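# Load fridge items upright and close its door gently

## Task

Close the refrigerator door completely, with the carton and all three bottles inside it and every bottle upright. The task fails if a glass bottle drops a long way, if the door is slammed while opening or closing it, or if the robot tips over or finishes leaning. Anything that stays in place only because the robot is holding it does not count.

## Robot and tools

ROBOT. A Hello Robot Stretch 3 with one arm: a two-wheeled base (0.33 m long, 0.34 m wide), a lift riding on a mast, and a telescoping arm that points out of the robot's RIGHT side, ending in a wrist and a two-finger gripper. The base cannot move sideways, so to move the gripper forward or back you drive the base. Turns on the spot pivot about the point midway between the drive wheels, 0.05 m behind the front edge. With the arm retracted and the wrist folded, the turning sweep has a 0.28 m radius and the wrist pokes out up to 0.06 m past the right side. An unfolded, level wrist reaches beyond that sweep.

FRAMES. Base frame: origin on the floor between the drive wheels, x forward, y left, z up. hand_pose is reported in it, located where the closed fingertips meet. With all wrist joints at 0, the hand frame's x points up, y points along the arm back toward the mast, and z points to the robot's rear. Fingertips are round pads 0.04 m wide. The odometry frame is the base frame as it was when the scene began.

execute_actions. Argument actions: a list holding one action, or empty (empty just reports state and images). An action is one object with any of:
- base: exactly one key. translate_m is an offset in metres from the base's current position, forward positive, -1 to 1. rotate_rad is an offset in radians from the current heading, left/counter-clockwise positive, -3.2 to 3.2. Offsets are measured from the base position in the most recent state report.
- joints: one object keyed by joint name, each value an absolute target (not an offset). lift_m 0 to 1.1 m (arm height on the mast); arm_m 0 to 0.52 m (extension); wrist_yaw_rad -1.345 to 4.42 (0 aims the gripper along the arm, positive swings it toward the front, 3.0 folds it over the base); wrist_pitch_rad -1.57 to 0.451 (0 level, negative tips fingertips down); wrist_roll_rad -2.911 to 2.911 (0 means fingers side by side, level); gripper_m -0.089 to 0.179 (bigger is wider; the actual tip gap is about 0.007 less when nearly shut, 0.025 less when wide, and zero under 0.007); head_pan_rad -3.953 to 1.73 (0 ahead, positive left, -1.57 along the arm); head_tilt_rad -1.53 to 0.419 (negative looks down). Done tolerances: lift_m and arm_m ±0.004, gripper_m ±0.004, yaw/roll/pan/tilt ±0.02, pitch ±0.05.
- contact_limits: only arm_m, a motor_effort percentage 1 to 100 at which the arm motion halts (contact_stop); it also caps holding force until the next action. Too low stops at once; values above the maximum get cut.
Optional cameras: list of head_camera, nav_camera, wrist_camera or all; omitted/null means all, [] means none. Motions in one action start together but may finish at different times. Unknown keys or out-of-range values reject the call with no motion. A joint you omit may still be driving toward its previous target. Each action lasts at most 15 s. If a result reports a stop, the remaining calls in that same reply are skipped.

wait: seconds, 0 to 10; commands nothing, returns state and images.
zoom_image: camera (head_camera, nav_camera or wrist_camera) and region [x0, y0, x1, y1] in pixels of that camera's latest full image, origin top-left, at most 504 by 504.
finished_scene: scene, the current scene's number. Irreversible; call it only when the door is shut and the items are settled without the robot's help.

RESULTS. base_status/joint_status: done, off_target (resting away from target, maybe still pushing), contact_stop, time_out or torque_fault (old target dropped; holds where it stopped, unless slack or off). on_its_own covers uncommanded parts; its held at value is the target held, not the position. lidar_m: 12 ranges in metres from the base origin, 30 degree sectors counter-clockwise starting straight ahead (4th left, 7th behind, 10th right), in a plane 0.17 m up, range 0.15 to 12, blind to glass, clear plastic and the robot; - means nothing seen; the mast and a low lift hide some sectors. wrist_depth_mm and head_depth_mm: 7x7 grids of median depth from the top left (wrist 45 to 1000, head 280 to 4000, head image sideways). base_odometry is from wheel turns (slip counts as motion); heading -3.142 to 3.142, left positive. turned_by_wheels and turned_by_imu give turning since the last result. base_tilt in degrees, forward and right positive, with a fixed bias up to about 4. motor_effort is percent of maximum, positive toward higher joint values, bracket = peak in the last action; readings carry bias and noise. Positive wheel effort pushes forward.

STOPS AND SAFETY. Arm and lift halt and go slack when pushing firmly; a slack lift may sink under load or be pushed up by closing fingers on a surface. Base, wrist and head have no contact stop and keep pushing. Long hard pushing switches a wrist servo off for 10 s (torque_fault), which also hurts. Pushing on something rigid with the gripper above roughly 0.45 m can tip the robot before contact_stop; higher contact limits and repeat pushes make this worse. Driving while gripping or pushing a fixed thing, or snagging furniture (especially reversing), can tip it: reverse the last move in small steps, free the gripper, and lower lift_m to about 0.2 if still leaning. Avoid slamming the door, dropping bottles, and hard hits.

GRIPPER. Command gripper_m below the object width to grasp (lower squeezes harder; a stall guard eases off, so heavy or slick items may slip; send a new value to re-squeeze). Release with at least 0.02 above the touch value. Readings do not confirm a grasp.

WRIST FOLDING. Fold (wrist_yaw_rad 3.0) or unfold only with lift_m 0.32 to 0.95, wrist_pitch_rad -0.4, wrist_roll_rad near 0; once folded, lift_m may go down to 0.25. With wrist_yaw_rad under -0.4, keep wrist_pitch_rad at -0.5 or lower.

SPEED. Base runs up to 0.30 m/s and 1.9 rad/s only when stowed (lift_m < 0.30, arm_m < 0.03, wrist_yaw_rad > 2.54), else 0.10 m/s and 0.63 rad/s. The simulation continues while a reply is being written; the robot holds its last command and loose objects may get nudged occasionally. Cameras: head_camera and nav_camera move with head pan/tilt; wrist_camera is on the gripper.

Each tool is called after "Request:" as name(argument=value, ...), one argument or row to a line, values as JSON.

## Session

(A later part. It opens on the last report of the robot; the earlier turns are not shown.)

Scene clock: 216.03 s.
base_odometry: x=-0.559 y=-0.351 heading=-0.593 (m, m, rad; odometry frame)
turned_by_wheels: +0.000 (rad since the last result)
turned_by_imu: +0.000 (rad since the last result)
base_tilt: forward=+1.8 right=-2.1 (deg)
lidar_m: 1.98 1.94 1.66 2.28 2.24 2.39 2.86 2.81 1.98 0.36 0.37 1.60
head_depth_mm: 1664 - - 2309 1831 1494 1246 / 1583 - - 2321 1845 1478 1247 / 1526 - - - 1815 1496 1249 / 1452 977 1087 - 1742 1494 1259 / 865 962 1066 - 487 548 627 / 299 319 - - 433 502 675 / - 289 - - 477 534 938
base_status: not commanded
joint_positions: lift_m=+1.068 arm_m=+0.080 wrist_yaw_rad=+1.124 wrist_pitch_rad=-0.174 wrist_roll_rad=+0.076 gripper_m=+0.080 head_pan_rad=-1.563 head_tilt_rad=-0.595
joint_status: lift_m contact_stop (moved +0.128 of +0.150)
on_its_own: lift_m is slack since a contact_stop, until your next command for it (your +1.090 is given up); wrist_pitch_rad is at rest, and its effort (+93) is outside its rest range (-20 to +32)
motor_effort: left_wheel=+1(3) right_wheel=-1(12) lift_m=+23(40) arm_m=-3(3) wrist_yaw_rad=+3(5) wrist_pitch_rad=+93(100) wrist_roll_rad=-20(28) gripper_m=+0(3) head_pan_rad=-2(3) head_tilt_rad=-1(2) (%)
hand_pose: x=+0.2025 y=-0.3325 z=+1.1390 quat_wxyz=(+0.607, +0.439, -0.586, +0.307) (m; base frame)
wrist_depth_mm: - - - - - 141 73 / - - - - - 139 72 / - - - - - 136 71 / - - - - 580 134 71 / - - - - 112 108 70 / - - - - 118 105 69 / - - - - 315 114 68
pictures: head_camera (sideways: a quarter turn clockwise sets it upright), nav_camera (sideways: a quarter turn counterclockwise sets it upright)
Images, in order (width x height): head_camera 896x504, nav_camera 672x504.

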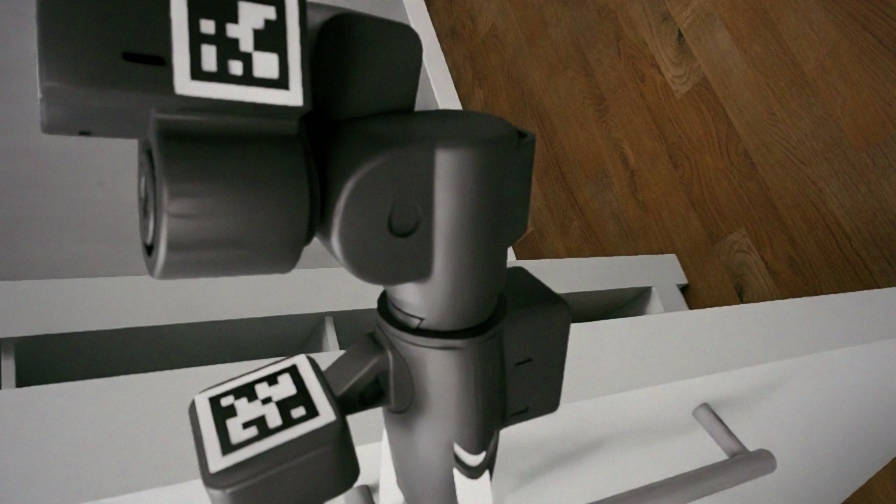

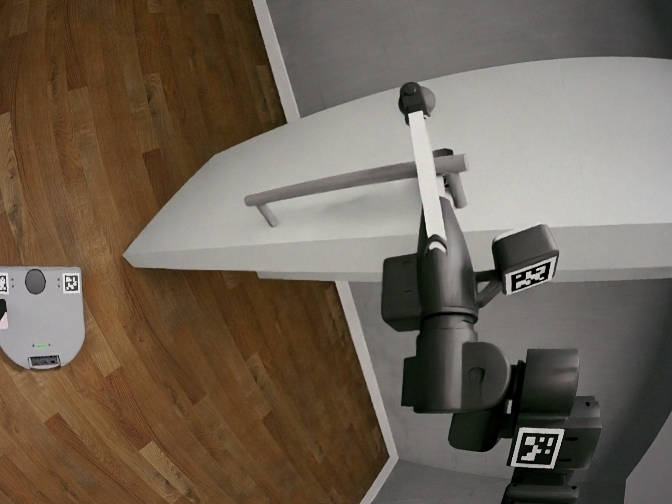

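Request:
execute_actions(
  actions=[
    {"joints":{"lift_m":0.98,"wrist_pitch_rad":0}},
  ],
  cameras=[],
)

Request:
execute_actions(
  actions=[
    {"base":{"translate_m":-0.2}},
  ],
  cameras=["head_camera","nav_camera"],
)

Scene clock: 222.07 s.
base_odometry: x=-0.559 y=-0.351 heading=-0.593 (m, m, rad; odometry frame)
turned_by_wheels: +0.000 (rad since the last result)
turned_by_imu: +0.000 (rad since the last result)
base_tilt: forward=+1.7 right=-2.0 (deg)
lidar_m: 1.98 1.94 1.66 2.27 2.25 2.40 2.86 2.80 1.99 0.36 0.36 1.60
head_depth_mm: 1718 1913 2148 - 1776 1472 1246 / 1618 1791 1970 - - 1477 1247 / 1528 1686 1869 - - 1421 1258 / 1438 1583 1760 1222 - 1452 1253 / 867 962 1069 1219 - 548 619 / 300 320 345 362 - 507 665 / - 293 323 372 481 535 931
base_status: not commanded
joint_positions: lift_m=+0.980 arm_m=+0.080 wrist_yaw_rad=+1.129 wrist_pitch_rad=-0.177 wrist_roll_rad=+0.016 gripper_m=+0.080 head_pan_rad=-1.563 head_tilt_rad=-0.595
joint_status: wrist_pitch_rad off_target (ended at -0.177, target +0.000); the others done
on_its_own: wrist_pitch_rad is held at -0.159, not at your +0.000, by its stall guard, which is not easing now
motor_effort: left_wheel=+1(0) right_wheel=+0(0) lift_m=+14(19) arm_m=-1(1) wrist_yaw_rad=+1(0) wrist_pitch_rad=+9(9) wrist_roll_rad=-1(1) gripper_m=+1(0) head_pan_rad=-3(3) head_tilt_rad=-2(2) (%)
hand_pose: x=+0.2028 y=-0.3312 z=+1.0504 quat_wxyz=(+0.624, +0.432, -0.566, +0.321) (m; base frame)
wrist_depth_mm: - - - - 88 109 77 / - - - - 348 152 76 / - - - - 323 144 74 / - - - - 363 136 72 / - - - - 116 130 70 / - - - - 124 112 68 / - - - - 337 114 66
pictures: none
No camera images: the call's "cameras" was empty. Leave "cameras" out to get every camera's image.

Scene clock: 225.00 s.
base_odometry: x=-0.724 y=-0.239 heading=-0.593 (m, m, rad; odometry frame)
turned_by_wheels: +0.000 (rad since the last result)
turned_by_imu: +0.001 (rad since the last result)
base_tilt: forward=+1.7 right=-2.0 (deg)
lidar_m: 2.15 2.12 1.79 2.18 2.15 2.30 2.68 2.63 2.10 1.05 0.48 1.69
head_depth_mm: 1828 2055 2270 - 1776 1479 1248 / 1720 1883 2095 - - 1496 1241 / 1614 1795 1987 - - 1443 1257 / 1536 1670 1869 2021 - 1453 1258 / 1451 1597 1766 1944 - 1413 1259 / 1385 1475 1081 1133 - 1446 1209 / 851 966 1118 1493 570 642 736
base_status: done
joint_positions: lift_m=+0.980 arm_m=+0.080 wrist_yaw_rad=+1.133 wrist_pitch_rad=-0.177 wrist_roll_rad=+0.015 gripper_m=+0.080 head_pan_rad=-1.563 head_tilt_rad=-0.595
joint_status: not commanded
on_its_own: wrist_pitch_rad is held at -0.159, not at your +0.000, by its stall guard, which is not easing now
motor_effort: left_wheel=+0(4) right_wheel=+0(8) lift_m=+14(14) arm_m=-1(1) wrist_yaw_rad=-2(7) wrist_pitch_rad=+9(9) wrist_roll_rad=-1(2) gripper_m=+1(2) head_pan_rad=-3(3) head_tilt_rad=-2(2) (%)
hand_pose: x=+0.2032 y=-0.3303 z=+1.0504 quat_wxyz=(+0.624, +0.433, -0.565, +0.322) (m; base frame)
wrist_depth_mm: - - - - 220 179 826 / - - - - 263 188 832 / - - - - 255 198 868 / - - - - 244 215 666 / - - - - 315 229 944 / - - - - 374 882 795 / - - - - 268 766 684
pictures: head_camera (sideways: a quarter turn clockwise sets it upright), nav_camera (sideways: a quarter turn counterclockwise sets it upright)
Images, in order (width x height): head_camera 896x504, nav_camera 672x504.

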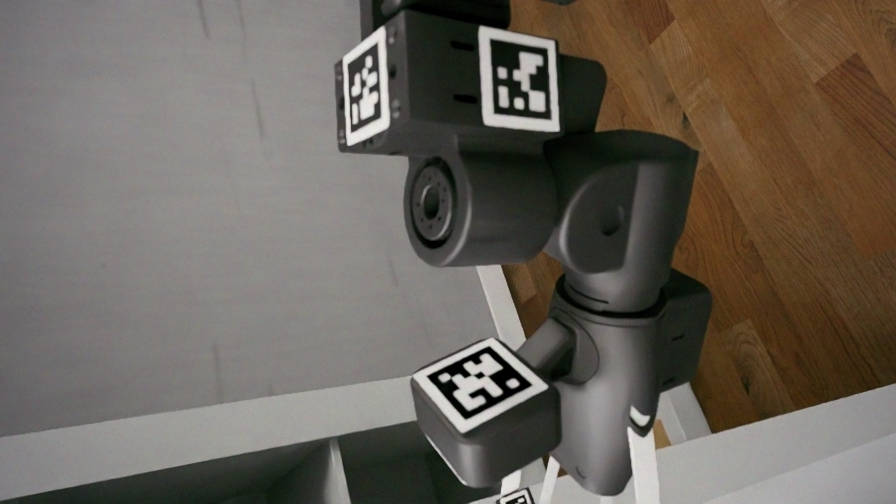

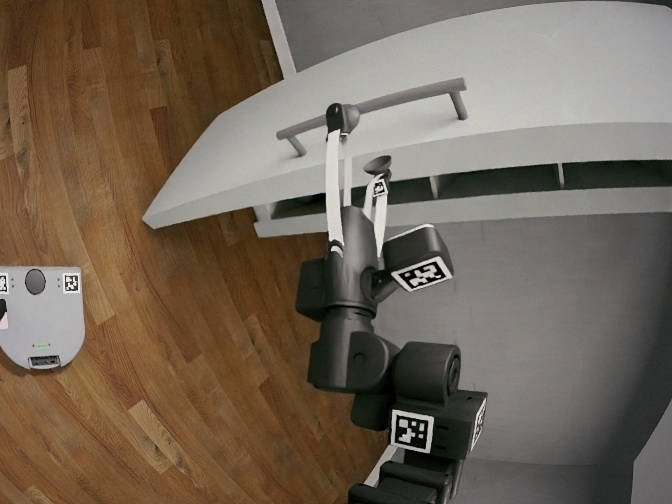

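Request:
execute_actions(
  actions=[
    {"base":{"translate_m":-0.3},"joints":{"head_pan_rad":-1.0,"head_tilt_rad":-0.55,"wrist_pitch_rad":-0.02}},
  ],
)

Scene clock: 231.53 s.
base_odometry: x=-0.973 y=-0.071 heading=-0.593 (m, m, rad; odometry frame)
turned_by_wheels: +0.000 (rad since the last result)
turned_by_imu: +0.001 (rad since the last result)
base_tilt: forward=+1.7 right=-2.2 (deg)
lidar_m: 2.44 2.01 2.55 2.06 2.05 2.17 2.41 2.36 2.26 1.75 1.16 0.67
head_depth_mm: 1450 1564 1725 1844 - - 1279 / 1432 1584 1753 1902 - 1485 1279 / 1409 1525 1722 1883 1838 1535 1285 / 1295 1427 1295 1562 1590 1558 1282 / 1354 1490 1551 1650 1563 1548 1279 / 1365 1472 1480 1589 842 917 1194 / 1230 586 624 695 1000 1500 1304
base_status: done
joint_positions: lift_m=+0.980 arm_m=+0.080 wrist_yaw_rad=+1.133 wrist_pitch_rad=-0.042 wrist_roll_rad=+0.015 gripper_m=+0.080 head_pan_rad=-1.007 head_tilt_rad=-0.557
joint_status: all done
motor_effort: left_wheel=+0(3) right_wheel=+0(3) lift_m=+14(14) arm_m=-1(1) wrist_yaw_rad=-3(3) wrist_pitch_rad=+12(11) wrist_roll_rad=-1(1) gripper_m=+1(1) head_pan_rad=+2(28) head_tilt_rad=+2(6) (%)
hand_pose: x=+0.2096 y=-0.3332 z=+1.0842 quat_wxyz=(+0.600, +0.395, -0.593, +0.364) (m; base frame)
wrist_depth_mm: - - - 431 - 793 - / - - - 449 - - - / - - - 469 - - - / - - - 487 - 828 - / - - - 504 - - - / - - - 529 - 987 - / - - - - - - -
pictures: head_camera (sideways: a quarter turn clockwise sets it upright), nav_camera (sideways: a quarter turn counterclockwise sets it upright), wrist_camera
Images, in order (width x height): head_camera 896x504, nav_camera 672x504, wrist_camera 644x364.

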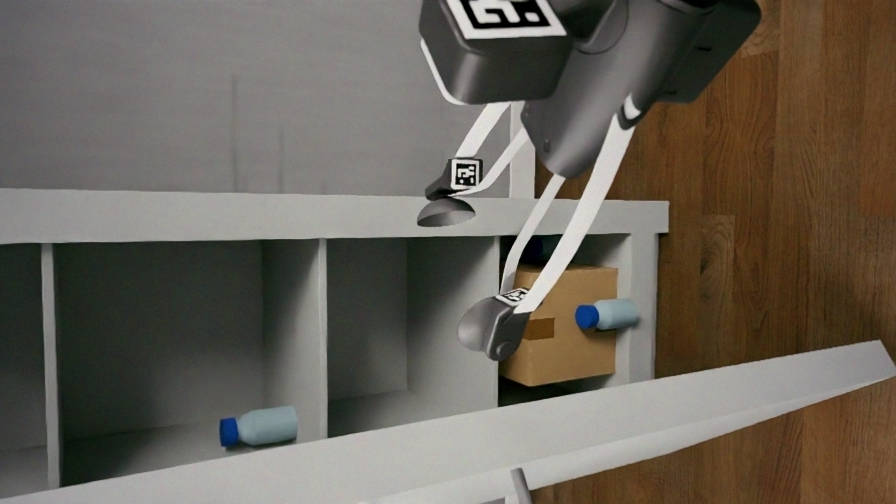

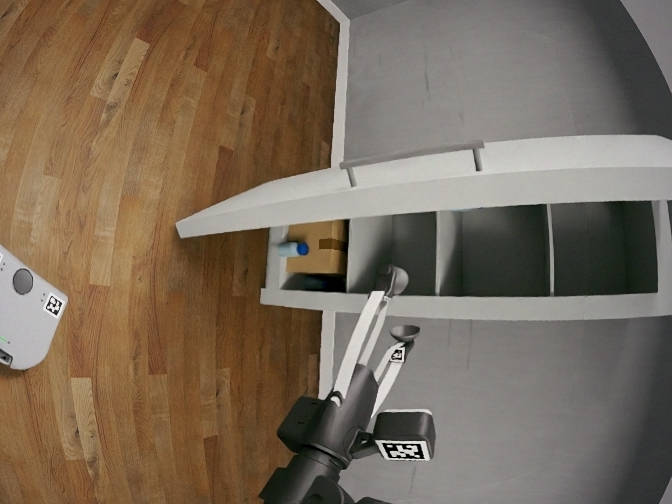

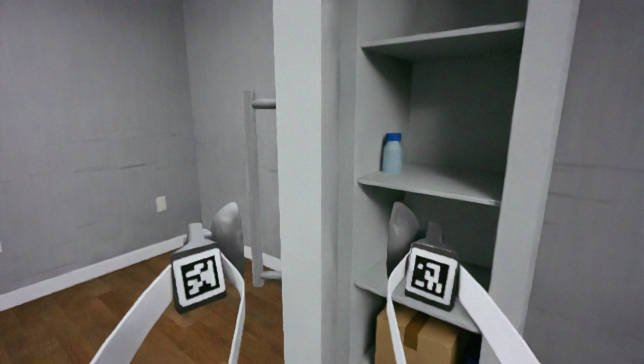

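Request:
execute_actions(
  actions=[
    {"joints":{"arm_m":0.3,"gripper_m":0,"lift_m":0.6}},
  ],
  cameras=[],
)

Request:
execute_actions(
  actions=[
    {"base":{"translate_m":0.4}},
  ],
  cameras=["head_camera","nav_camera"],
)

Scene clock: 248.43 s.
base_odometry: x=-0.973 y=-0.071 heading=-0.593 (m, m, rad; odometry frame)
turned_by_wheels: +0.000 (rad since the last result)
turned_by_imu: +0.000 (rad since the last result)
base_tilt: forward=+1.6 right=-2.0 (deg)
lidar_m: 2.43 2.00 2.55 2.07 2.05 2.16 2.40 2.36 2.26 1.75 1.16 0.67
head_depth_mm: 1436 1561 1714 1928 1936 1620 1244 / 1440 1573 1735 1928 1926 1528 1276 / 1413 1529 1728 1920 1849 1513 1277 / 1298 1434 1288 1557 1625 1536 1280 / 1356 1477 1543 1579 1529 1554 1285 / 1364 1483 1480 1579 840 916 1193 / 1227 586 623 696 1004 1524 1300
base_status: not commanded
joint_positions: lift_m=+0.600 arm_m=+0.300 wrist_yaw_rad=+1.131 wrist_pitch_rad=-0.041 wrist_roll_rad=+0.015 gripper_m=+0.000 head_pan_rad=-1.007 head_tilt_rad=-0.557
joint_status: all done
motor_effort: left_wheel=+0(0) right_wheel=+0(0) lift_m=+14(14) arm_m=+3(4) wrist_yaw_rad=-1(3) wrist_pitch_rad=+11(11) wrist_roll_rad=-1(1) gripper_m=-2(80) head_pan_rad=+2(2) head_tilt_rad=+1(3) (%)
hand_pose: x=+0.2094 y=-0.5532 z=+0.7046 quat_wxyz=(+0.601, +0.394, -0.593, +0.364) (m; base frame)
wrist_depth_mm: - 341 575 928 - 621 881 / - 353 588 949 - 686 913 / - 365 593 - - 788 902 / - 383 605 - - 933 942 / - 393 574 - 868 - 972 / - 413 512 - 844 - - / - 433 689 947 837 - -
pictures: none
No camera images: the call's "cameras" was empty. Leave "cameras" out to get every camera's image.

Scene clock: 253.63 s.
base_odometry: x=-0.641 y=-0.295 heading=-0.593 (m, m, rad; odometry frame)
turned_by_wheels: +0.000 (rad since the last result)
turned_by_imu: -0.002 (rad since the last result)
base_tilt: forward=+1.7 right=-1.9 (deg)
lidar_m: 2.06 2.03 1.73 2.23 2.21 2.35 2.78 2.72 2.04 1.04 0.40 1.65
head_depth_mm: 1078 1149 1083 1142 1245 1439 1233 / 323 362 1023 1396 1333 1458 1274 / 309 338 375 420 476 550 658 / 354 391 426 499 578 657 841 / 475 547 577 779 1001 1372 1259 / 724 1409 1571 1796 1945 1560 1288 / 1333 1452 1619 1803 1954 1563 1301
base_status: done
joint_positions: lift_m=+0.600 arm_m=+0.300 wrist_yaw_rad=+1.127 wrist_pitch_rad=-0.041 wrist_roll_rad=+0.015 gripper_m=+0.000 head_pan_rad=-1.007 head_tilt_rad=-0.557
joint_status: not commanded
motor_effort: left_wheel=+0(5) right_wheel=+0(8) lift_m=+14(14) arm_m=+2(3) wrist_yaw_rad=+2(10) wrist_pitch_rad=+11(11) wrist_roll_rad=-1(1) gripper_m=-3(4) head_pan_rad=+2(3) head_tilt_rad=+2(2) (%)
hand_pose: x=+0.2089 y=-0.5543 z=+0.7046 quat_wxyz=(+0.601, +0.393, -0.594, +0.362) (m; base frame)
wrist_depth_mm: 105 129 196 420 574 502 508 / 105 129 199 431 693 790 689 / 106 132 202 446 741 804 714 / 106 132 205 464 790 811 709 / 107 135 202 - 643 632 624 / 107 135 183 501 698 596 478 / 108 136 238 506 727 537 618
pictures: head_camera (sideways: a quarter turn clockwise sets it upright), nav_camera (sideways: a quarter turn counterclockwise sets it upright)
Images, in order (width x height): head_camera 896x504, nav_camera 672x504.

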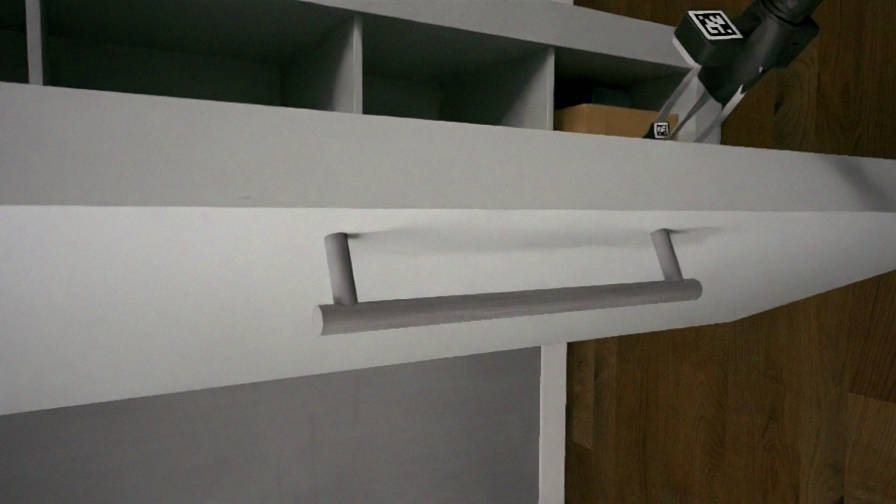

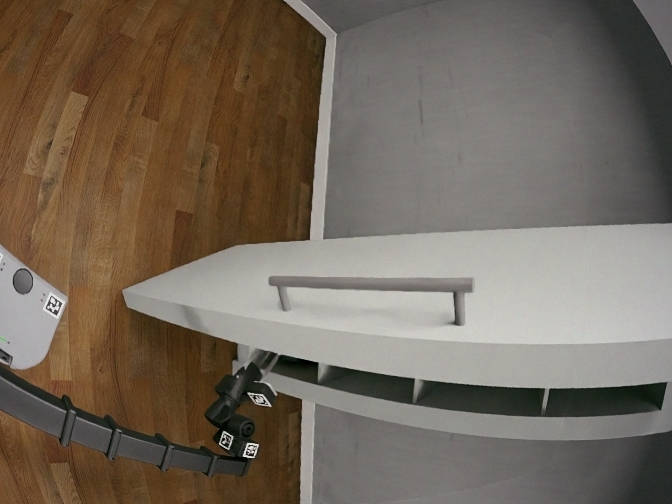

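Request:
execute_actions(
  actions=[
    {"base":{"rotate_rad":0.5}},
  ],
)

Scene clock: 260.47 s.
base_odometry: x=-0.641 y=-0.295 heading=-0.093 (m, m, rad; odometry frame)
turned_by_wheels: +0.500 (rad since the last result)
turned_by_imu: +0.377 (rad since the last result)
base_tilt: forward=+1.9 right=-2.1 (deg)
lidar_m: 2.04 1.73 2.31 2.17 2.25 2.86 2.71 2.35 1.05 0.97 0.41 2.07
head_depth_mm: 794 896 1016 1407 1281 1310 1243 / 579 668 793 961 1159 1403 1277 / 432 477 538 610 710 818 1042 / 344 372 407 453 510 584 689 / 323 356 397 448 526 1426 1259 / 1548 1749 1922 2235 1946 1562 1302 / 1685 1880 2135 2377 1986 1565 1297
base_status: done
joint_positions: lift_m=+0.600 arm_m=+0.300 wrist_yaw_rad=+1.129 wrist_pitch_rad=-0.042 wrist_roll_rad=+0.015 gripper_m=+0.000 head_pan_rad=-1.007 head_tilt_rad=-0.555
joint_status: not commanded
motor_effort: left_wheel=-1(24) right_wheel=+1(24) lift_m=+14(14) arm_m=+3(3) wrist_yaw_rad=+1(36) wrist_pitch_rad=+11(14) wrist_roll_rad=-1(1) gripper_m=-2(6) head_pan_rad=+3(2) head_tilt_rad=+1(2) (%)
hand_pose: x=+0.2091 y=-0.5539 z=+0.7043 quat_wxyz=(+0.601, +0.393, -0.593, +0.363) (m; base frame)
wrist_depth_mm: 115 125 142 165 197 241 313 / 118 128 147 170 204 254 336 / 121 132 151 176 213 271 363 / 124 136 156 184 223 283 372 / 127 140 159 - 236 304 390 / 132 144 162 200 257 324 411 / 135 148 179 204 251 347 423
pictures: head_camera (sideways: a quarter turn clockwise sets it upright), nav_camera (sideways: a quarter turn counterclockwise sets it upright), wrist_camera
Images, in order (width x height): head_camera 896x504, nav_camera 672x504, wrist_camera 644x364.

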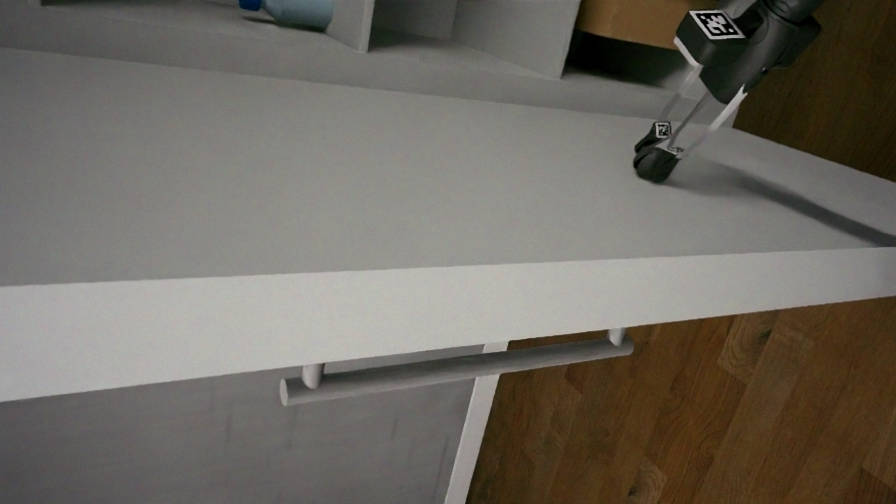

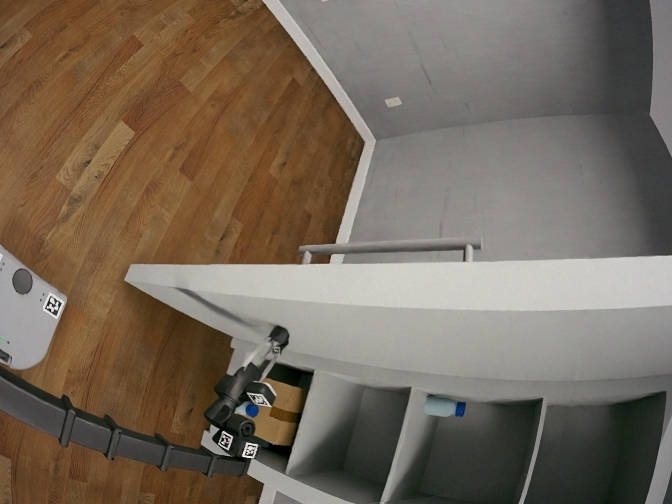

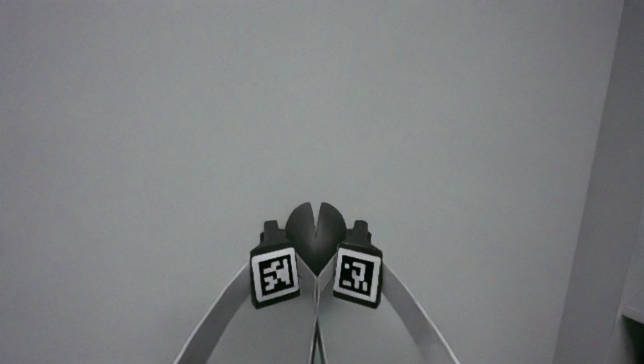

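Good; push more.

Request:
execute_actions(
  actions=[
    {"base":{"rotate_rad":0.45},"joints":{"head_pan_rad":-1.57,"head_tilt_rad":-0.8}},
  ],
)

Scene clock: 264.60 s.
base_odometry: x=-0.642 y=-0.295 heading=+0.356 (m, m, rad; odometry frame)
turned_by_wheels: +0.449 (rad since the last result)
turned_by_imu: +0.116 (rad since the last result)
base_tilt: forward=+1.7 right=-2.1 (deg)
lidar_m: 2.09 1.79 2.24 2.18 2.34 2.71 2.66 2.09 1.02 0.80 0.44 2.14
head_depth_mm: 847 1000 1765 1871 1549 1320 1149 / 1111 1017 1171 1400 1527 - - / 1212 1111 1420 1410 1476 1327 1151 / 1212 1122 1419 1381 1473 1320 1152 / 1193 1069 1376 1380 1472 1335 1159 / 879 958 1044 1036 1017 1011 1111 / 720 711 706 698 697 754 1142
base_status: rotate_rad off_target (by the wheels' count: +0.4492 of +0.4500)
joint_positions: lift_m=+0.600 arm_m=+0.300 wrist_yaw_rad=+1.045 wrist_pitch_rad=-0.043 wrist_roll_rad=+0.014 gripper_m=+0.000 head_pan_rad=-1.563 head_tilt_rad=-0.791
joint_status: all done
on_its_own: wrist_yaw_rad is held at +1.057, not at your +1.130, by its stall guard, which is not easing now
motor_effort: left_wheel=-11(22) right_wheel=+17(28) lift_m=+14(14) arm_m=+1(3) wrist_yaw_rad=+8(41) wrist_pitch_rad=+12(12) wrist_roll_rad=-1(1) gripper_m=-2(6) head_pan_rad=-2(29) head_tilt_rad=-3(16) (%)
hand_pose: x=+0.1991 y=-0.5730 z=+0.7041 quat_wxyz=(+0.616, +0.368, -0.609, +0.337) (m; base frame)
wrist_depth_mm: 114 123 139 159 188 225 282 / 117 127 143 165 193 237 304 / 120 130 148 172 205 248 323 / 123 135 153 178 212 265 347 / 127 139 158 - 223 282 374 / 130 143 160 191 245 301 384 / 134 147 174 200 236 317 405
pictures: head_camera (sideways: a quarter turn clockwise sets it upright), nav_camera (sideways: a quarter turn counterclockwise sets it upright), wrist_camera
Images, in order (width x height): head_camera 896x504, nav_camera 672x504, wrist_camera 644x364.

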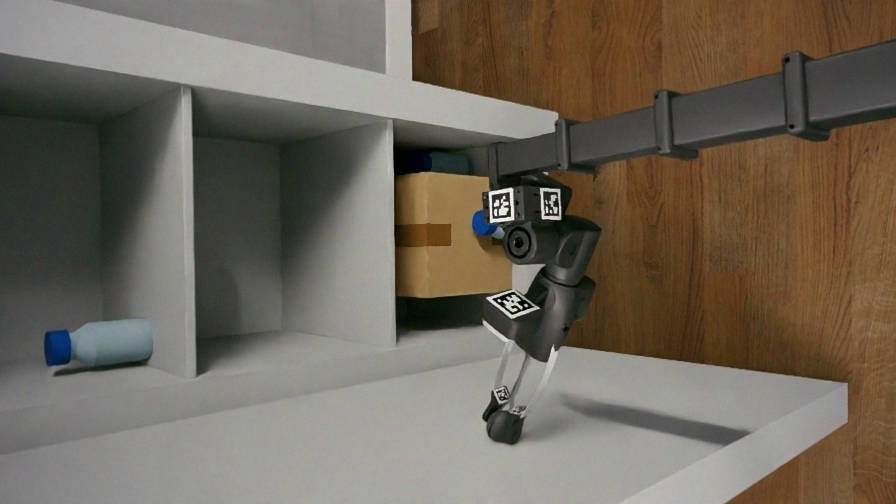

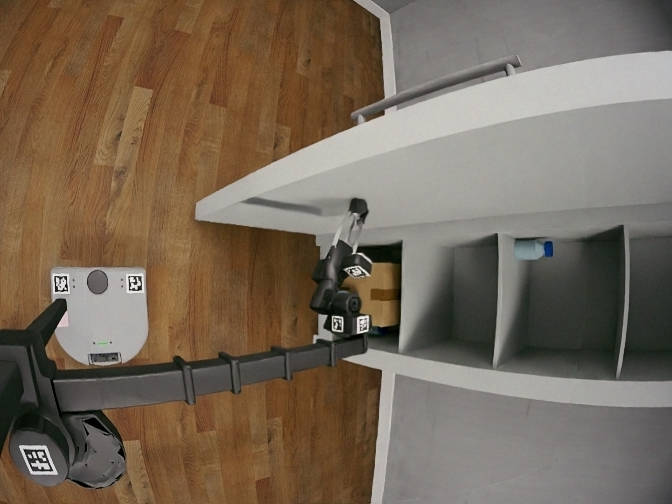

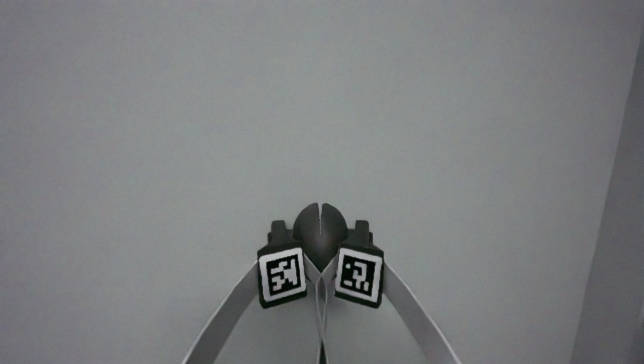

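Request:
execute_actions(
  actions=[
    {"base":{"rotate_rad":-0.05},"joints":{"arm_m":0.0,"wrist_yaw_rad":1.0}},
  ],
  cameras=[],
)

Request:
execute_actions(
  actions=[
    {"joints":{"wrist_yaw_rad":0,"wrist_pitch_rad":0,"lift_m":0.12,"gripper_m":0.12}},
  ],
  cameras=[],
)

Request:
execute_actions(
  actions=[
    {"joints":{"arm_m":0.28}},
  ],
)

Scene clock: 275.50 s.
base_odometry: x=-0.642 y=-0.295 heading=+0.306 (m, m, rad; odometry frame)
turned_by_wheels: -0.050 (rad since the last result)
turned_by_imu: -0.049 (rad since the last result)
base_tilt: forward=+1.8 right=-2.1 (deg)
lidar_m: 2.09 1.78 2.27 2.18 2.30 2.75 2.65 2.19 1.03 0.93 0.44 2.17
head_depth_mm: 1327 1563 1807 1881 1544 1317 1171 / 886 993 1154 1724 1544 1320 1201 / 1196 1217 1365 1530 1507 1329 1219 / 1207 1130 1410 1380 1510 1318 1196 / 1203 1129 1423 1501 1514 1318 - / 1024 1011 1125 1212 1182 1131 1097 / 818 841 810 790 763 751 1117
base_status: done
joint_positions: lift_m=+0.600 arm_m=+0.000 wrist_yaw_rad=+1.002 wrist_pitch_rad=-0.042 wrist_roll_rad=+0.014 gripper_m=+0.000 head_pan_rad=-1.563 head_tilt_rad=-0.791
joint_status: all done
motor_effort: left_wheel=+1(7) right_wheel=-1(15) lift_m=+14(14) arm_m=-3(5) wrist_yaw_rad=-2(8) wrist_pitch_rad=+11(12) wrist_roll_rad=-1(1) gripper_m=-3(2) head_pan_rad=-3(3) head_tilt_rad=-3(3) (%)
hand_pose: x=+0.1935 y=-0.2827 z=+0.7044 quat_wxyz=(+0.623, +0.355, -0.617, +0.324) (m; base frame)
wrist_depth_mm: - - - 265 241 311 431 / - - - 274 251 328 464 / - - - 288 266 347 508 / - - - 296 277 367 548 / - - - - 292 395 589 / - - - 323 322 419 616 / - - - 332 311 463 672
pictures: none
No camera images: the call's "cameras" was empty. Leave "cameras" out to get every camera's image.

Scene clock: 280.70 s.
base_odometry: x=-0.642 y=-0.295 heading=+0.306 (m, m, rad; odometry frame)
turned_by_wheels: +0.000 (rad since the last result)
turned_by_imu: +0.000 (rad since the last result)
base_tilt: forward=+1.6 right=-2.1 (deg)
lidar_m: 2.09 1.78 2.27 2.19 2.29 2.75 2.66 2.18 1.03 0.93 0.44 2.17
head_depth_mm: 1322 1554 1828 1864 1534 1315 1152 / 887 992 1151 1720 1549 1317 1151 / 1201 1213 1374 1527 1512 1321 1148 / 1215 1129 1409 1387 1525 1321 1162 / 1208 1135 1438 1505 1520 1328 1163 / 1022 1014 1135 1215 1181 1128 1098 / 818 836 811 784 763 760 1120
base_status: not commanded
joint_positions: lift_m=+0.120 arm_m=+0.000 wrist_yaw_rad=+0.003 wrist_pitch_rad=-0.021 wrist_roll_rad=+0.014 gripper_m=+0.120 head_pan_rad=-1.563 head_tilt_rad=-0.791
joint_status: all done
motor_effort: left_wheel=+1(1) right_wheel=-1(2) lift_m=+14(15) arm_m=-3(3) wrist_yaw_rad=-2(2) wrist_pitch_rad=+11(11) wrist_roll_rad=-1(1) gripper_m=+0(81) head_pan_rad=-3(3) head_tilt_rad=-3(5) (%)
hand_pose: x=-0.0207 y=-0.4010 z=+0.2296 quat_wxyz=(+0.702, +0.009, -0.712, -0.007) (m; base frame)
wrist_depth_mm: 329 468 706 867 699 - - / 325 469 741 764 777 - - / 323 478 753 743 796 - - / 327 471 764 752 767 - - / 327 441 755 763 769 801 778 / 327 - 538 531 553 577 547 / 309 415 413 420 417 418 414
pictures: none
No camera images: the call's "cameras" was empty. Leave "cameras" out to get every camera's image.

Scene clock: 283.97 s.
base_odometry: x=-0.642 y=-0.295 heading=+0.306 (m, m, rad; odometry frame)
turned_by_wheels: +0.000 (rad since the last result)
turned_by_imu: +0.000 (rad since the last result)
base_tilt: forward=+1.7 right=-2.1 (deg)
lidar_m: 2.09 1.78 2.26 2.18 2.30 2.76 2.66 2.19 1.03 0.93 0.44 2.17
head_depth_mm: 1323 1557 1826 1892 1552 1308 1147 / 887 990 1150 1716 1548 1318 1157 / 1200 1221 1369 1526 1515 1347 1153 / 1208 1123 1431 1391 1529 1344 1152 / 1213 1129 1427 1512 1512 1329 1162 / 1023 1013 1128 1221 1169 1123 1101 / 821 838 812 785 765 763 1117
base_status: not commanded
joint_positions: lift_m=+0.120 arm_m=+0.280 wrist_yaw_rad=+0.002 wrist_pitch_rad=-0.021 wrist_roll_rad=+0.014 gripper_m=+0.120 head_pan_rad=-1.563 head_tilt_rad=-0.791
joint_status: all done
motor_effort: left_wheel=+1(1) right_wheel=-1(1) lift_m=+13(14) arm_m=+3(0) wrist_yaw_rad=-1(3) wrist_pitch_rad=+11(11) wrist_roll_rad=-1(1) gripper_m=+0(1) head_pan_rad=-3(3) head_tilt_rad=-3(5) (%)
hand_pose: x=-0.0210 y=-0.6804 z=+0.2297 quat_wxyz=(+0.702, +0.008, -0.712, -0.007) (m; base frame)
wrist_depth_mm: 319 423 620 706 609 441 938 / 325 435 494 477 554 451 945 / 324 449 562 489 546 475 - / 325 462 556 477 555 479 - / 326 437 492 493 493 697 763 / 326 - 508 516 508 571 542 / 307 414 406 405 417 418 413
pictures: head_camera (sideways: a quarter turn clockwise sets it upright), nav_camera (sideways: a quarter turn counterclockwise sets it upright), wrist_camera
Images, in order (width x height): head_camera 896x504, nav_camera 672x504, wrist_camera 644x364.

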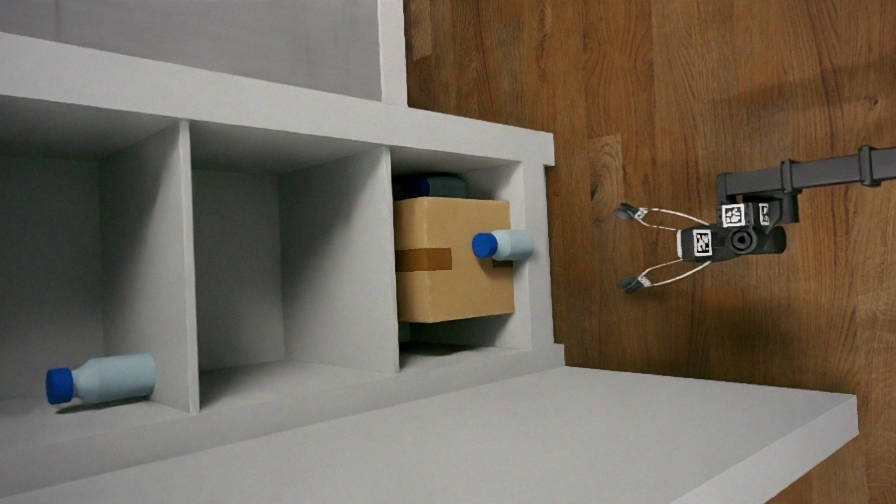

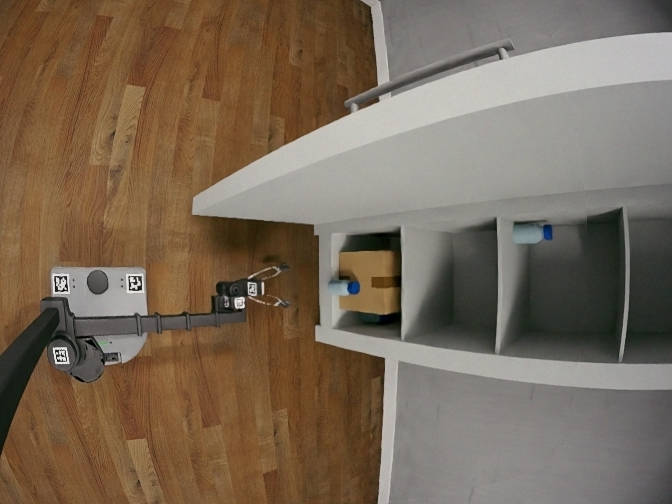

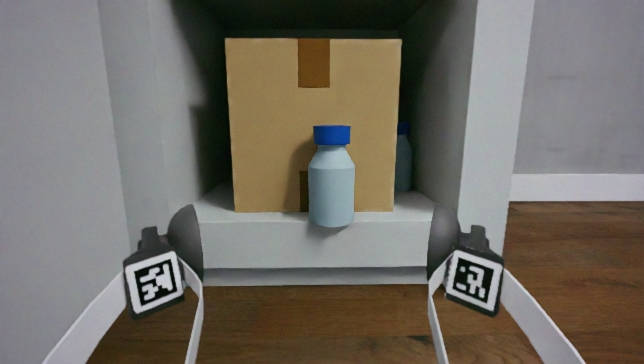

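Request:
execute_actions(
  actions=[
    {"base":{"rotate_rad":0.5},"joints":{"arm_m":0.0,"lift_m":0.16}},
  ],
  cameras=[],
)

Request:
execute_actions(
  actions=[
    {"base":{"translate_m":-0.22}},
  ],
  cameras=[],
)

Request:
execute_actions(
  actions=[
    {"base":{"rotate_rad":-0.5}},
  ],
  cameras=[],
)

Request:
execute_actions(
  actions=[
    {"base":{"translate_m":0.19},"joints":{"arm_m":0.25}},
  ],
  cameras=["wrist_camera","head_camera"],
)

Scene clock: 294.97 s.
base_odometry: x=-0.642 y=-0.295 heading=+0.806 (m, m, rad; odometry frame)
turned_by_wheels: +0.500 (rad since the last result)
turned_by_imu: +0.409 (rad since the last result)
base_tilt: forward=+1.7 right=-2.1 (deg)
lidar_m: 1.80 2.34 2.19 2.25 2.84 2.65 2.45 1.66 0.96 0.44 0.47 2.10
head_depth_mm: 1165 1103 1401 1297 1439 1316 1150 / 965 1055 1367 1382 1478 1324 1148 / 782 917 1086 1311 1515 1321 1158 / 583 656 755 892 1073 1269 1154 / 464 509 566 637 737 925 1131 / 385 417 474 549 766 1327 1159 / 348 401 497 1789 1564 1320 1158
base_status: done
joint_positions: lift_m=+0.160 arm_m=+0.000 wrist_yaw_rad=-0.002 wrist_pitch_rad=-0.019 wrist_roll_rad=+0.014 gripper_m=+0.120 head_pan_rad=-1.563 head_tilt_rad=-0.791
joint_status: all done
motor_effort: left_wheel=-2(23) right_wheel=+1(26) lift_m=+26(27) arm_m=-3(4) wrist_yaw_rad=+1(72) wrist_pitch_rad=+10(11) wrist_roll_rad=-1(1) gripper_m=+1(20) head_pan_rad=-3(3) head_tilt_rad=-3(4) (%)
hand_pose: x=-0.0221 y=-0.4010 z=+0.2693 quat_wxyz=(+0.702, +0.006, -0.712, -0.008) (m; base frame)
wrist_depth_mm: 183 183 256 419 695 820 638 / 193 187 261 434 769 928 686 / - 189 267 454 732 679 651 / - 194 273 469 761 677 661 / 796 200 285 485 765 694 626 / 586 - 286 505 625 647 615 / 471 219 292 449 468 473 469
pictures: none
No camera images: the call's "cameras" was empty. Leave "cameras" out to get every camera's image.

Scene clock: 298.37 s.
base_odometry: x=-0.794 y=-0.454 heading=+0.806 (m, m, rad; odometry frame)
turned_by_wheels: +0.000 (rad since the last result)
turned_by_imu: +0.001 (rad since the last result)
base_tilt: forward=+1.7 right=-2.0 (deg)
lidar_m: 2.02 2.44 2.30 2.33 2.62 2.45 2.32 1.56 0.89 0.72 0.53 2.30
head_depth_mm: 1099 995 1365 1149 1435 1319 1147 / 1144 1044 1404 1271 1441 1314 1159 / 1158 1055 1422 1316 1472 1320 1149 / 964 1029 1250 1408 1508 1325 1150 / 833 932 1041 1177 1347 1331 1158 / 709 768 840 916 1020 1143 1162 / 610 651 694 755 818 925 1142
base_status: done
joint_positions: lift_m=+0.160 arm_m=+0.000 wrist_yaw_rad=-0.002 wrist_pitch_rad=-0.019 wrist_roll_rad=+0.014 gripper_m=+0.120 head_pan_rad=-1.563 head_tilt_rad=-0.791
joint_status: not commanded
motor_effort: left_wheel=-1(5) right_wheel=+1(3) lift_m=+27(27) arm_m=-3(3) wrist_yaw_rad=+1(1) wrist_pitch_rad=+10(10) wrist_roll_rad=-1(1) gripper_m=-1(0) head_pan_rad=-3(3) head_tilt_rad=-4(3) (%)
hand_pose: x=-0.0221 y=-0.4010 z=+0.2693 quat_wxyz=(+0.702, +0.006, -0.712, -0.008) (m; base frame)
wrist_depth_mm: 312 390 547 712 704 634 863 / 318 397 562 736 941 762 860 / 326 398 578 733 664 695 914 / 326 410 572 745 669 657 966 / 332 393 614 743 671 587 870 / 334 - 569 606 605 594 618 / 324 453 471 464 465 474 472
pictures: none
No camera images: the call's "cameras" was empty. Leave "cameras" out to get every camera's image.

Scene clock: 300.10 s.
base_odometry: x=-0.794 y=-0.454 heading=+0.306 (m, m, rad; odometry frame)
turned_by_wheels: -0.500 (rad since the last result)
turned_by_imu: -0.489 (rad since the last result)
base_tilt: forward=+1.8 right=-2.0 (deg)
lidar_m: 2.30 2.02 2.42 2.30 2.34 2.60 2.45 2.24 1.54 0.88 0.70 0.53
head_depth_mm: 1321 1507 1783 1874 1549 1319 1154 / 1305 1493 1741 1880 1539 1317 1147 / 1293 1473 1703 1868 1554 1319 1153 / 1232 1383 1052 1261 1484 1320 1151 / 830 957 1376 1298 1457 1325 1157 / 1120 1014 1385 1265 1435 1334 1160 / 1116 1016 1391 1253 1433 1336 1154
base_status: done
joint_positions: lift_m=+0.160 arm_m=+0.000 wrist_yaw_rad=-0.002 wrist_pitch_rad=-0.019 wrist_roll_rad=+0.014 gripper_m=+0.120 head_pan_rad=-1.563 head_tilt_rad=-0.791
joint_status: not commanded
motor_effort: left_wheel=+2(5) right_wheel=+0(4) lift_m=+26(26) arm_m=-3(3) wrist_yaw_rad=+2(1) wrist_pitch_rad=+10(10) wrist_roll_rad=+0(1) gripper_m=+0(0) head_pan_rad=-3(3) head_tilt_rad=-3(4) (%)
hand_pose: x=-0.0220 y=-0.4010 z=+0.2693 quat_wxyz=(+0.702, +0.006, -0.712, -0.008) (m; base frame)
wrist_depth_mm: 588 707 712 - - - - / 617 806 - - - - - / 605 644 674 - - - - / 616 660 680 - - - - / 616 639 659 752 875 918 879 / 603 - 607 614 619 655 605 / 477 469 473 473 470 473 471
pictures: none
No camera images: the call's "cameras" was empty. Leave "cameras" out to get every camera's image.

Scene clock: 303.20 s.
base_odometry: x=-0.613 y=-0.396 heading=+0.306 (m, m, rad; odometry frame)
turned_by_wheels: +0.000 (rad since the last result)
turned_by_imu: -0.001 (rad since the last result)
base_tilt: forward=+1.7 right=-2.0 (deg)
lidar_m: 2.12 1.85 2.44 2.29 2.36 2.80 2.64 2.22 1.53 0.86 0.41 0.37
head_depth_mm: 1304 1497 1739 1881 1558 1324 1148 / 797 1419 1684 1868 1550 1312 1152 / 853 912 1067 1237 1478 1336 1156 / 1144 1060 1401 1298 1451 1362 1156 / 1132 1011 1381 1270 1443 1327 1153 / 1120 1011 1382 1235 1440 1302 1160 / 1052 934 1004 1061 1005 933 875
base_status: done
joint_positions: lift_m=+0.160 arm_m=+0.250 wrist_yaw_rad=-0.002 wrist_pitch_rad=-0.019 wrist_roll_rad=+0.014 gripper_m=+0.120 head_pan_rad=-1.563 head_tilt_rad=-0.791
joint_status: all done
motor_effort: left_wheel=+1(6) right_wheel=-1(4) lift_m=+26(26) arm_m=+3(3) wrist_yaw_rad=+0(1) wrist_pitch_rad=+10(10) wrist_roll_rad=-1(1) gripper_m=+0(0) head_pan_rad=-3(2) head_tilt_rad=-4(4) (%)
hand_pose: x=-0.0219 y=-0.6504 z=+0.2693 quat_wxyz=(+0.702, +0.007, -0.712, -0.008) (m; base frame)
wrist_depth_mm: 394 560 628 635 394 892 956 / 391 392 394 413 394 937 - / 378 404 419 427 401 - - / 379 471 422 441 419 - - / 385 465 407 447 449 913 850 / 391 - 412 421 445 644 608 / 403 425 449 455 457 477 471
pictures: head_camera (sideways: a quarter turn clockwise sets it upright), wrist_camera
Images, in order (width x height): head_camera 896x504, wrist_camera 644x364.

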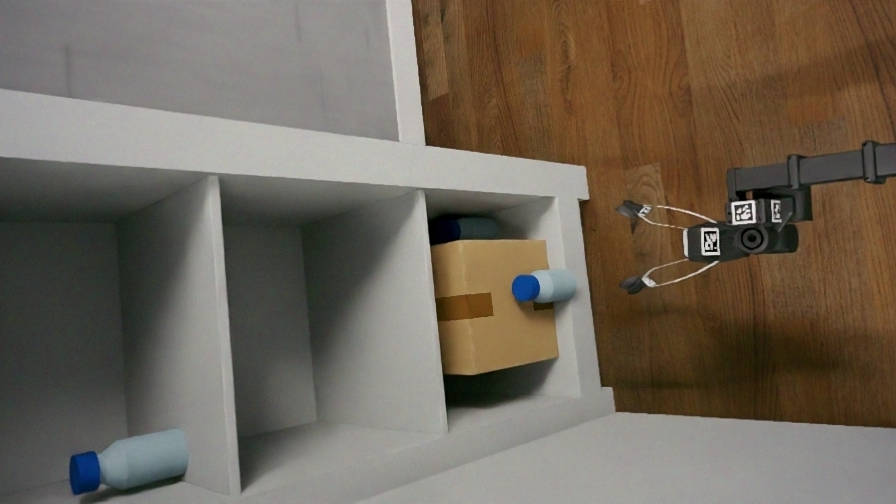

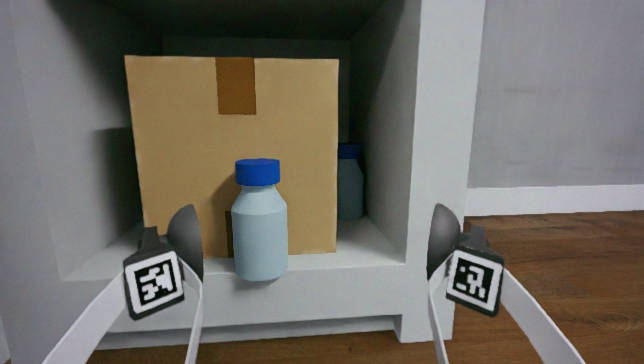

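Request:
execute_actions(
  actions=[
    {"base":{"translate_m":0.06},"joints":{"arm_m":0.4,"lift_m":0.12}},
  ],
  cameras=["wrist_camera"],
)

Scene clock: 310.70 s.
base_odometry: x=-0.555 y=-0.378 heading=+0.307 (m, m, rad; odometry frame)
turned_by_wheels: +0.000 (rad since the last result)
turned_by_imu: +0.000 (rad since the last result)
base_tilt: forward=+1.7 right=-2.1 (deg)
lidar_m: 2.05 1.80 2.44 2.30 2.36 2.86 2.69 2.22 0.93 0.85 0.33 0.33
head_depth_mm: 1290 1497 1732 1880 1553 1316 1153 / 796 888 1043 1768 1537 1316 1153 / 1085 1011 1273 1307 1465 1327 1154 / 1145 1065 1394 1283 1438 1302 1159 / 1117 1008 1384 1259 1458 1336 1164 / 1090 961 1329 1185 1290 1179 1057 / 886 844 892 843 776 724 692
base_status: done
joint_positions: lift_m=+0.120 arm_m=+0.400 wrist_yaw_rad=-0.002 wrist_pitch_rad=-0.019 wrist_roll_rad=+0.014 gripper_m=+0.120 head_pan_rad=-1.563 head_tilt_rad=-0.791
joint_status: all done
motor_effort: left_wheel=+1(6) right_wheel=-1(3) lift_m=+14(21) arm_m=+3(4) wrist_yaw_rad=+0(1) wrist_pitch_rad=+10(10) wrist_roll_rad=-1(1) gripper_m=+0(0) head_pan_rad=-3(2) head_tilt_rad=-3(3) (%)
hand_pose: x=-0.0218 y=-0.8004 z=+0.2300 quat_wxyz=(+0.702, +0.007, -0.712, -0.008) (m; base frame)
wrist_depth_mm: 328 244 253 258 268 299 239 / 325 251 259 266 276 298 247 / 329 259 268 273 288 299 257 / 319 272 276 232 300 304 263 / 321 278 284 226 303 283 277 / 286 - 285 235 302 282 290 / 245 254 258 267 280 289 394
pictures: wrist_camera
Images, in order (width x height): wrist_camera 644x364.

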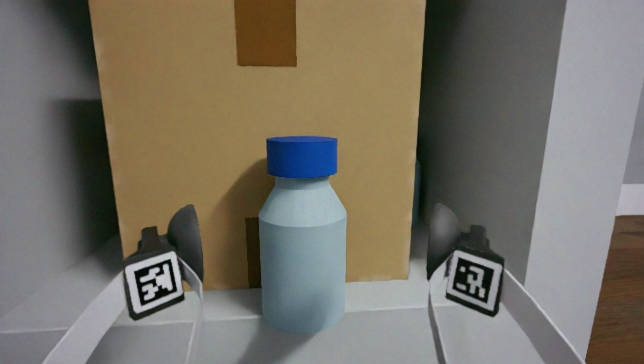

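Request:
execute_actions(
  actions=[
    {"joints":{"arm_m":0.45,"lift_m":0.07}},
  ],
  cameras=["wrist_camera","head_camera"],
)

Scene clock: 319.27 s.
base_odometry: x=-0.555 y=-0.378 heading=+0.307 (m, m, rad; odometry frame)
turned_by_wheels: +0.000 (rad since the last result)
turned_by_imu: +0.000 (rad since the last result)
base_tilt: forward=+1.9 right=-2.0 (deg)
lidar_m: 2.06 1.80 2.44 2.29 2.37 2.86 2.70 2.22 0.93 0.87 0.33 0.33
head_depth_mm: 1279 1480 1744 1871 1544 1318 1159 / 793 897 1043 1770 1549 1317 1156 / 1087 1010 1276 1309 1479 1321 1149 / 1135 1058 1419 1278 1438 1304 1159 / 1131 1007 1379 1264 1449 1329 1149 / 1091 958 1325 1191 1291 1176 1058 / 883 842 894 837 776 724 693
base_status: not commanded
joint_positions: lift_m=+0.070 arm_m=+0.450 wrist_yaw_rad=-0.002 wrist_pitch_rad=-0.019 wrist_roll_rad=+0.014 gripper_m=+0.120 head_pan_rad=-1.563 head_tilt_rad=-0.791
joint_status: all done
motor_effort: left_wheel=+1(1) right_wheel=-1(1) lift_m=+14(15) arm_m=+3(2) wrist_yaw_rad=+1(1) wrist_pitch_rad=+10(10) wrist_roll_rad=+0(0) gripper_m=+0(0) head_pan_rad=-3(3) head_tilt_rad=-2(4) (%)
hand_pose: x=-0.0218 y=-0.8504 z=+0.1800 quat_wxyz=(+0.702, +0.007, -0.712, -0.008) (m; base frame)
wrist_depth_mm: 198 201 207 213 220 290 204 / 204 207 211 163 226 293 207 / 213 214 220 172 234 292 207 / 298 220 223 166 245 295 213 / 276 227 233 172 250 277 221 / 209 - 201 179 214 224 231 / 191 197 204 213 221 228 237
pictures: head_camera (sideways: a quarter turn clockwise sets it upright), wrist_camera
Images, in order (width x height): head_camera 896x504, wrist_camera 644x364.

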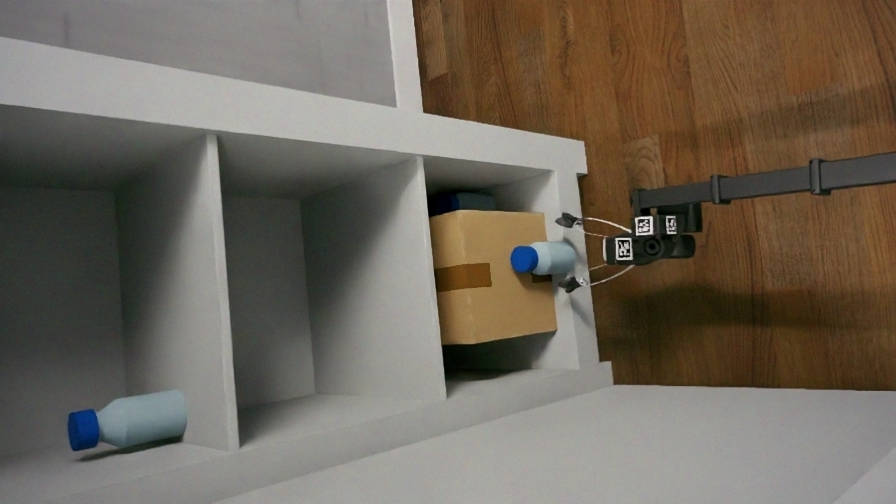

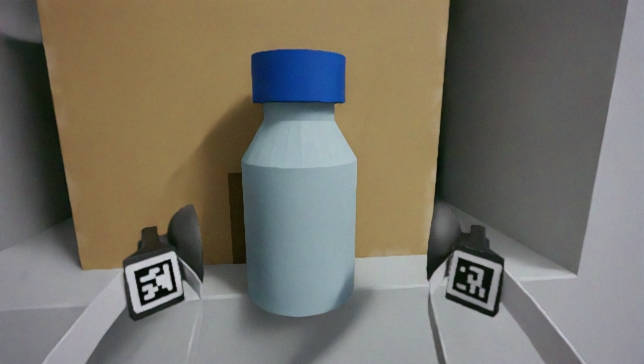

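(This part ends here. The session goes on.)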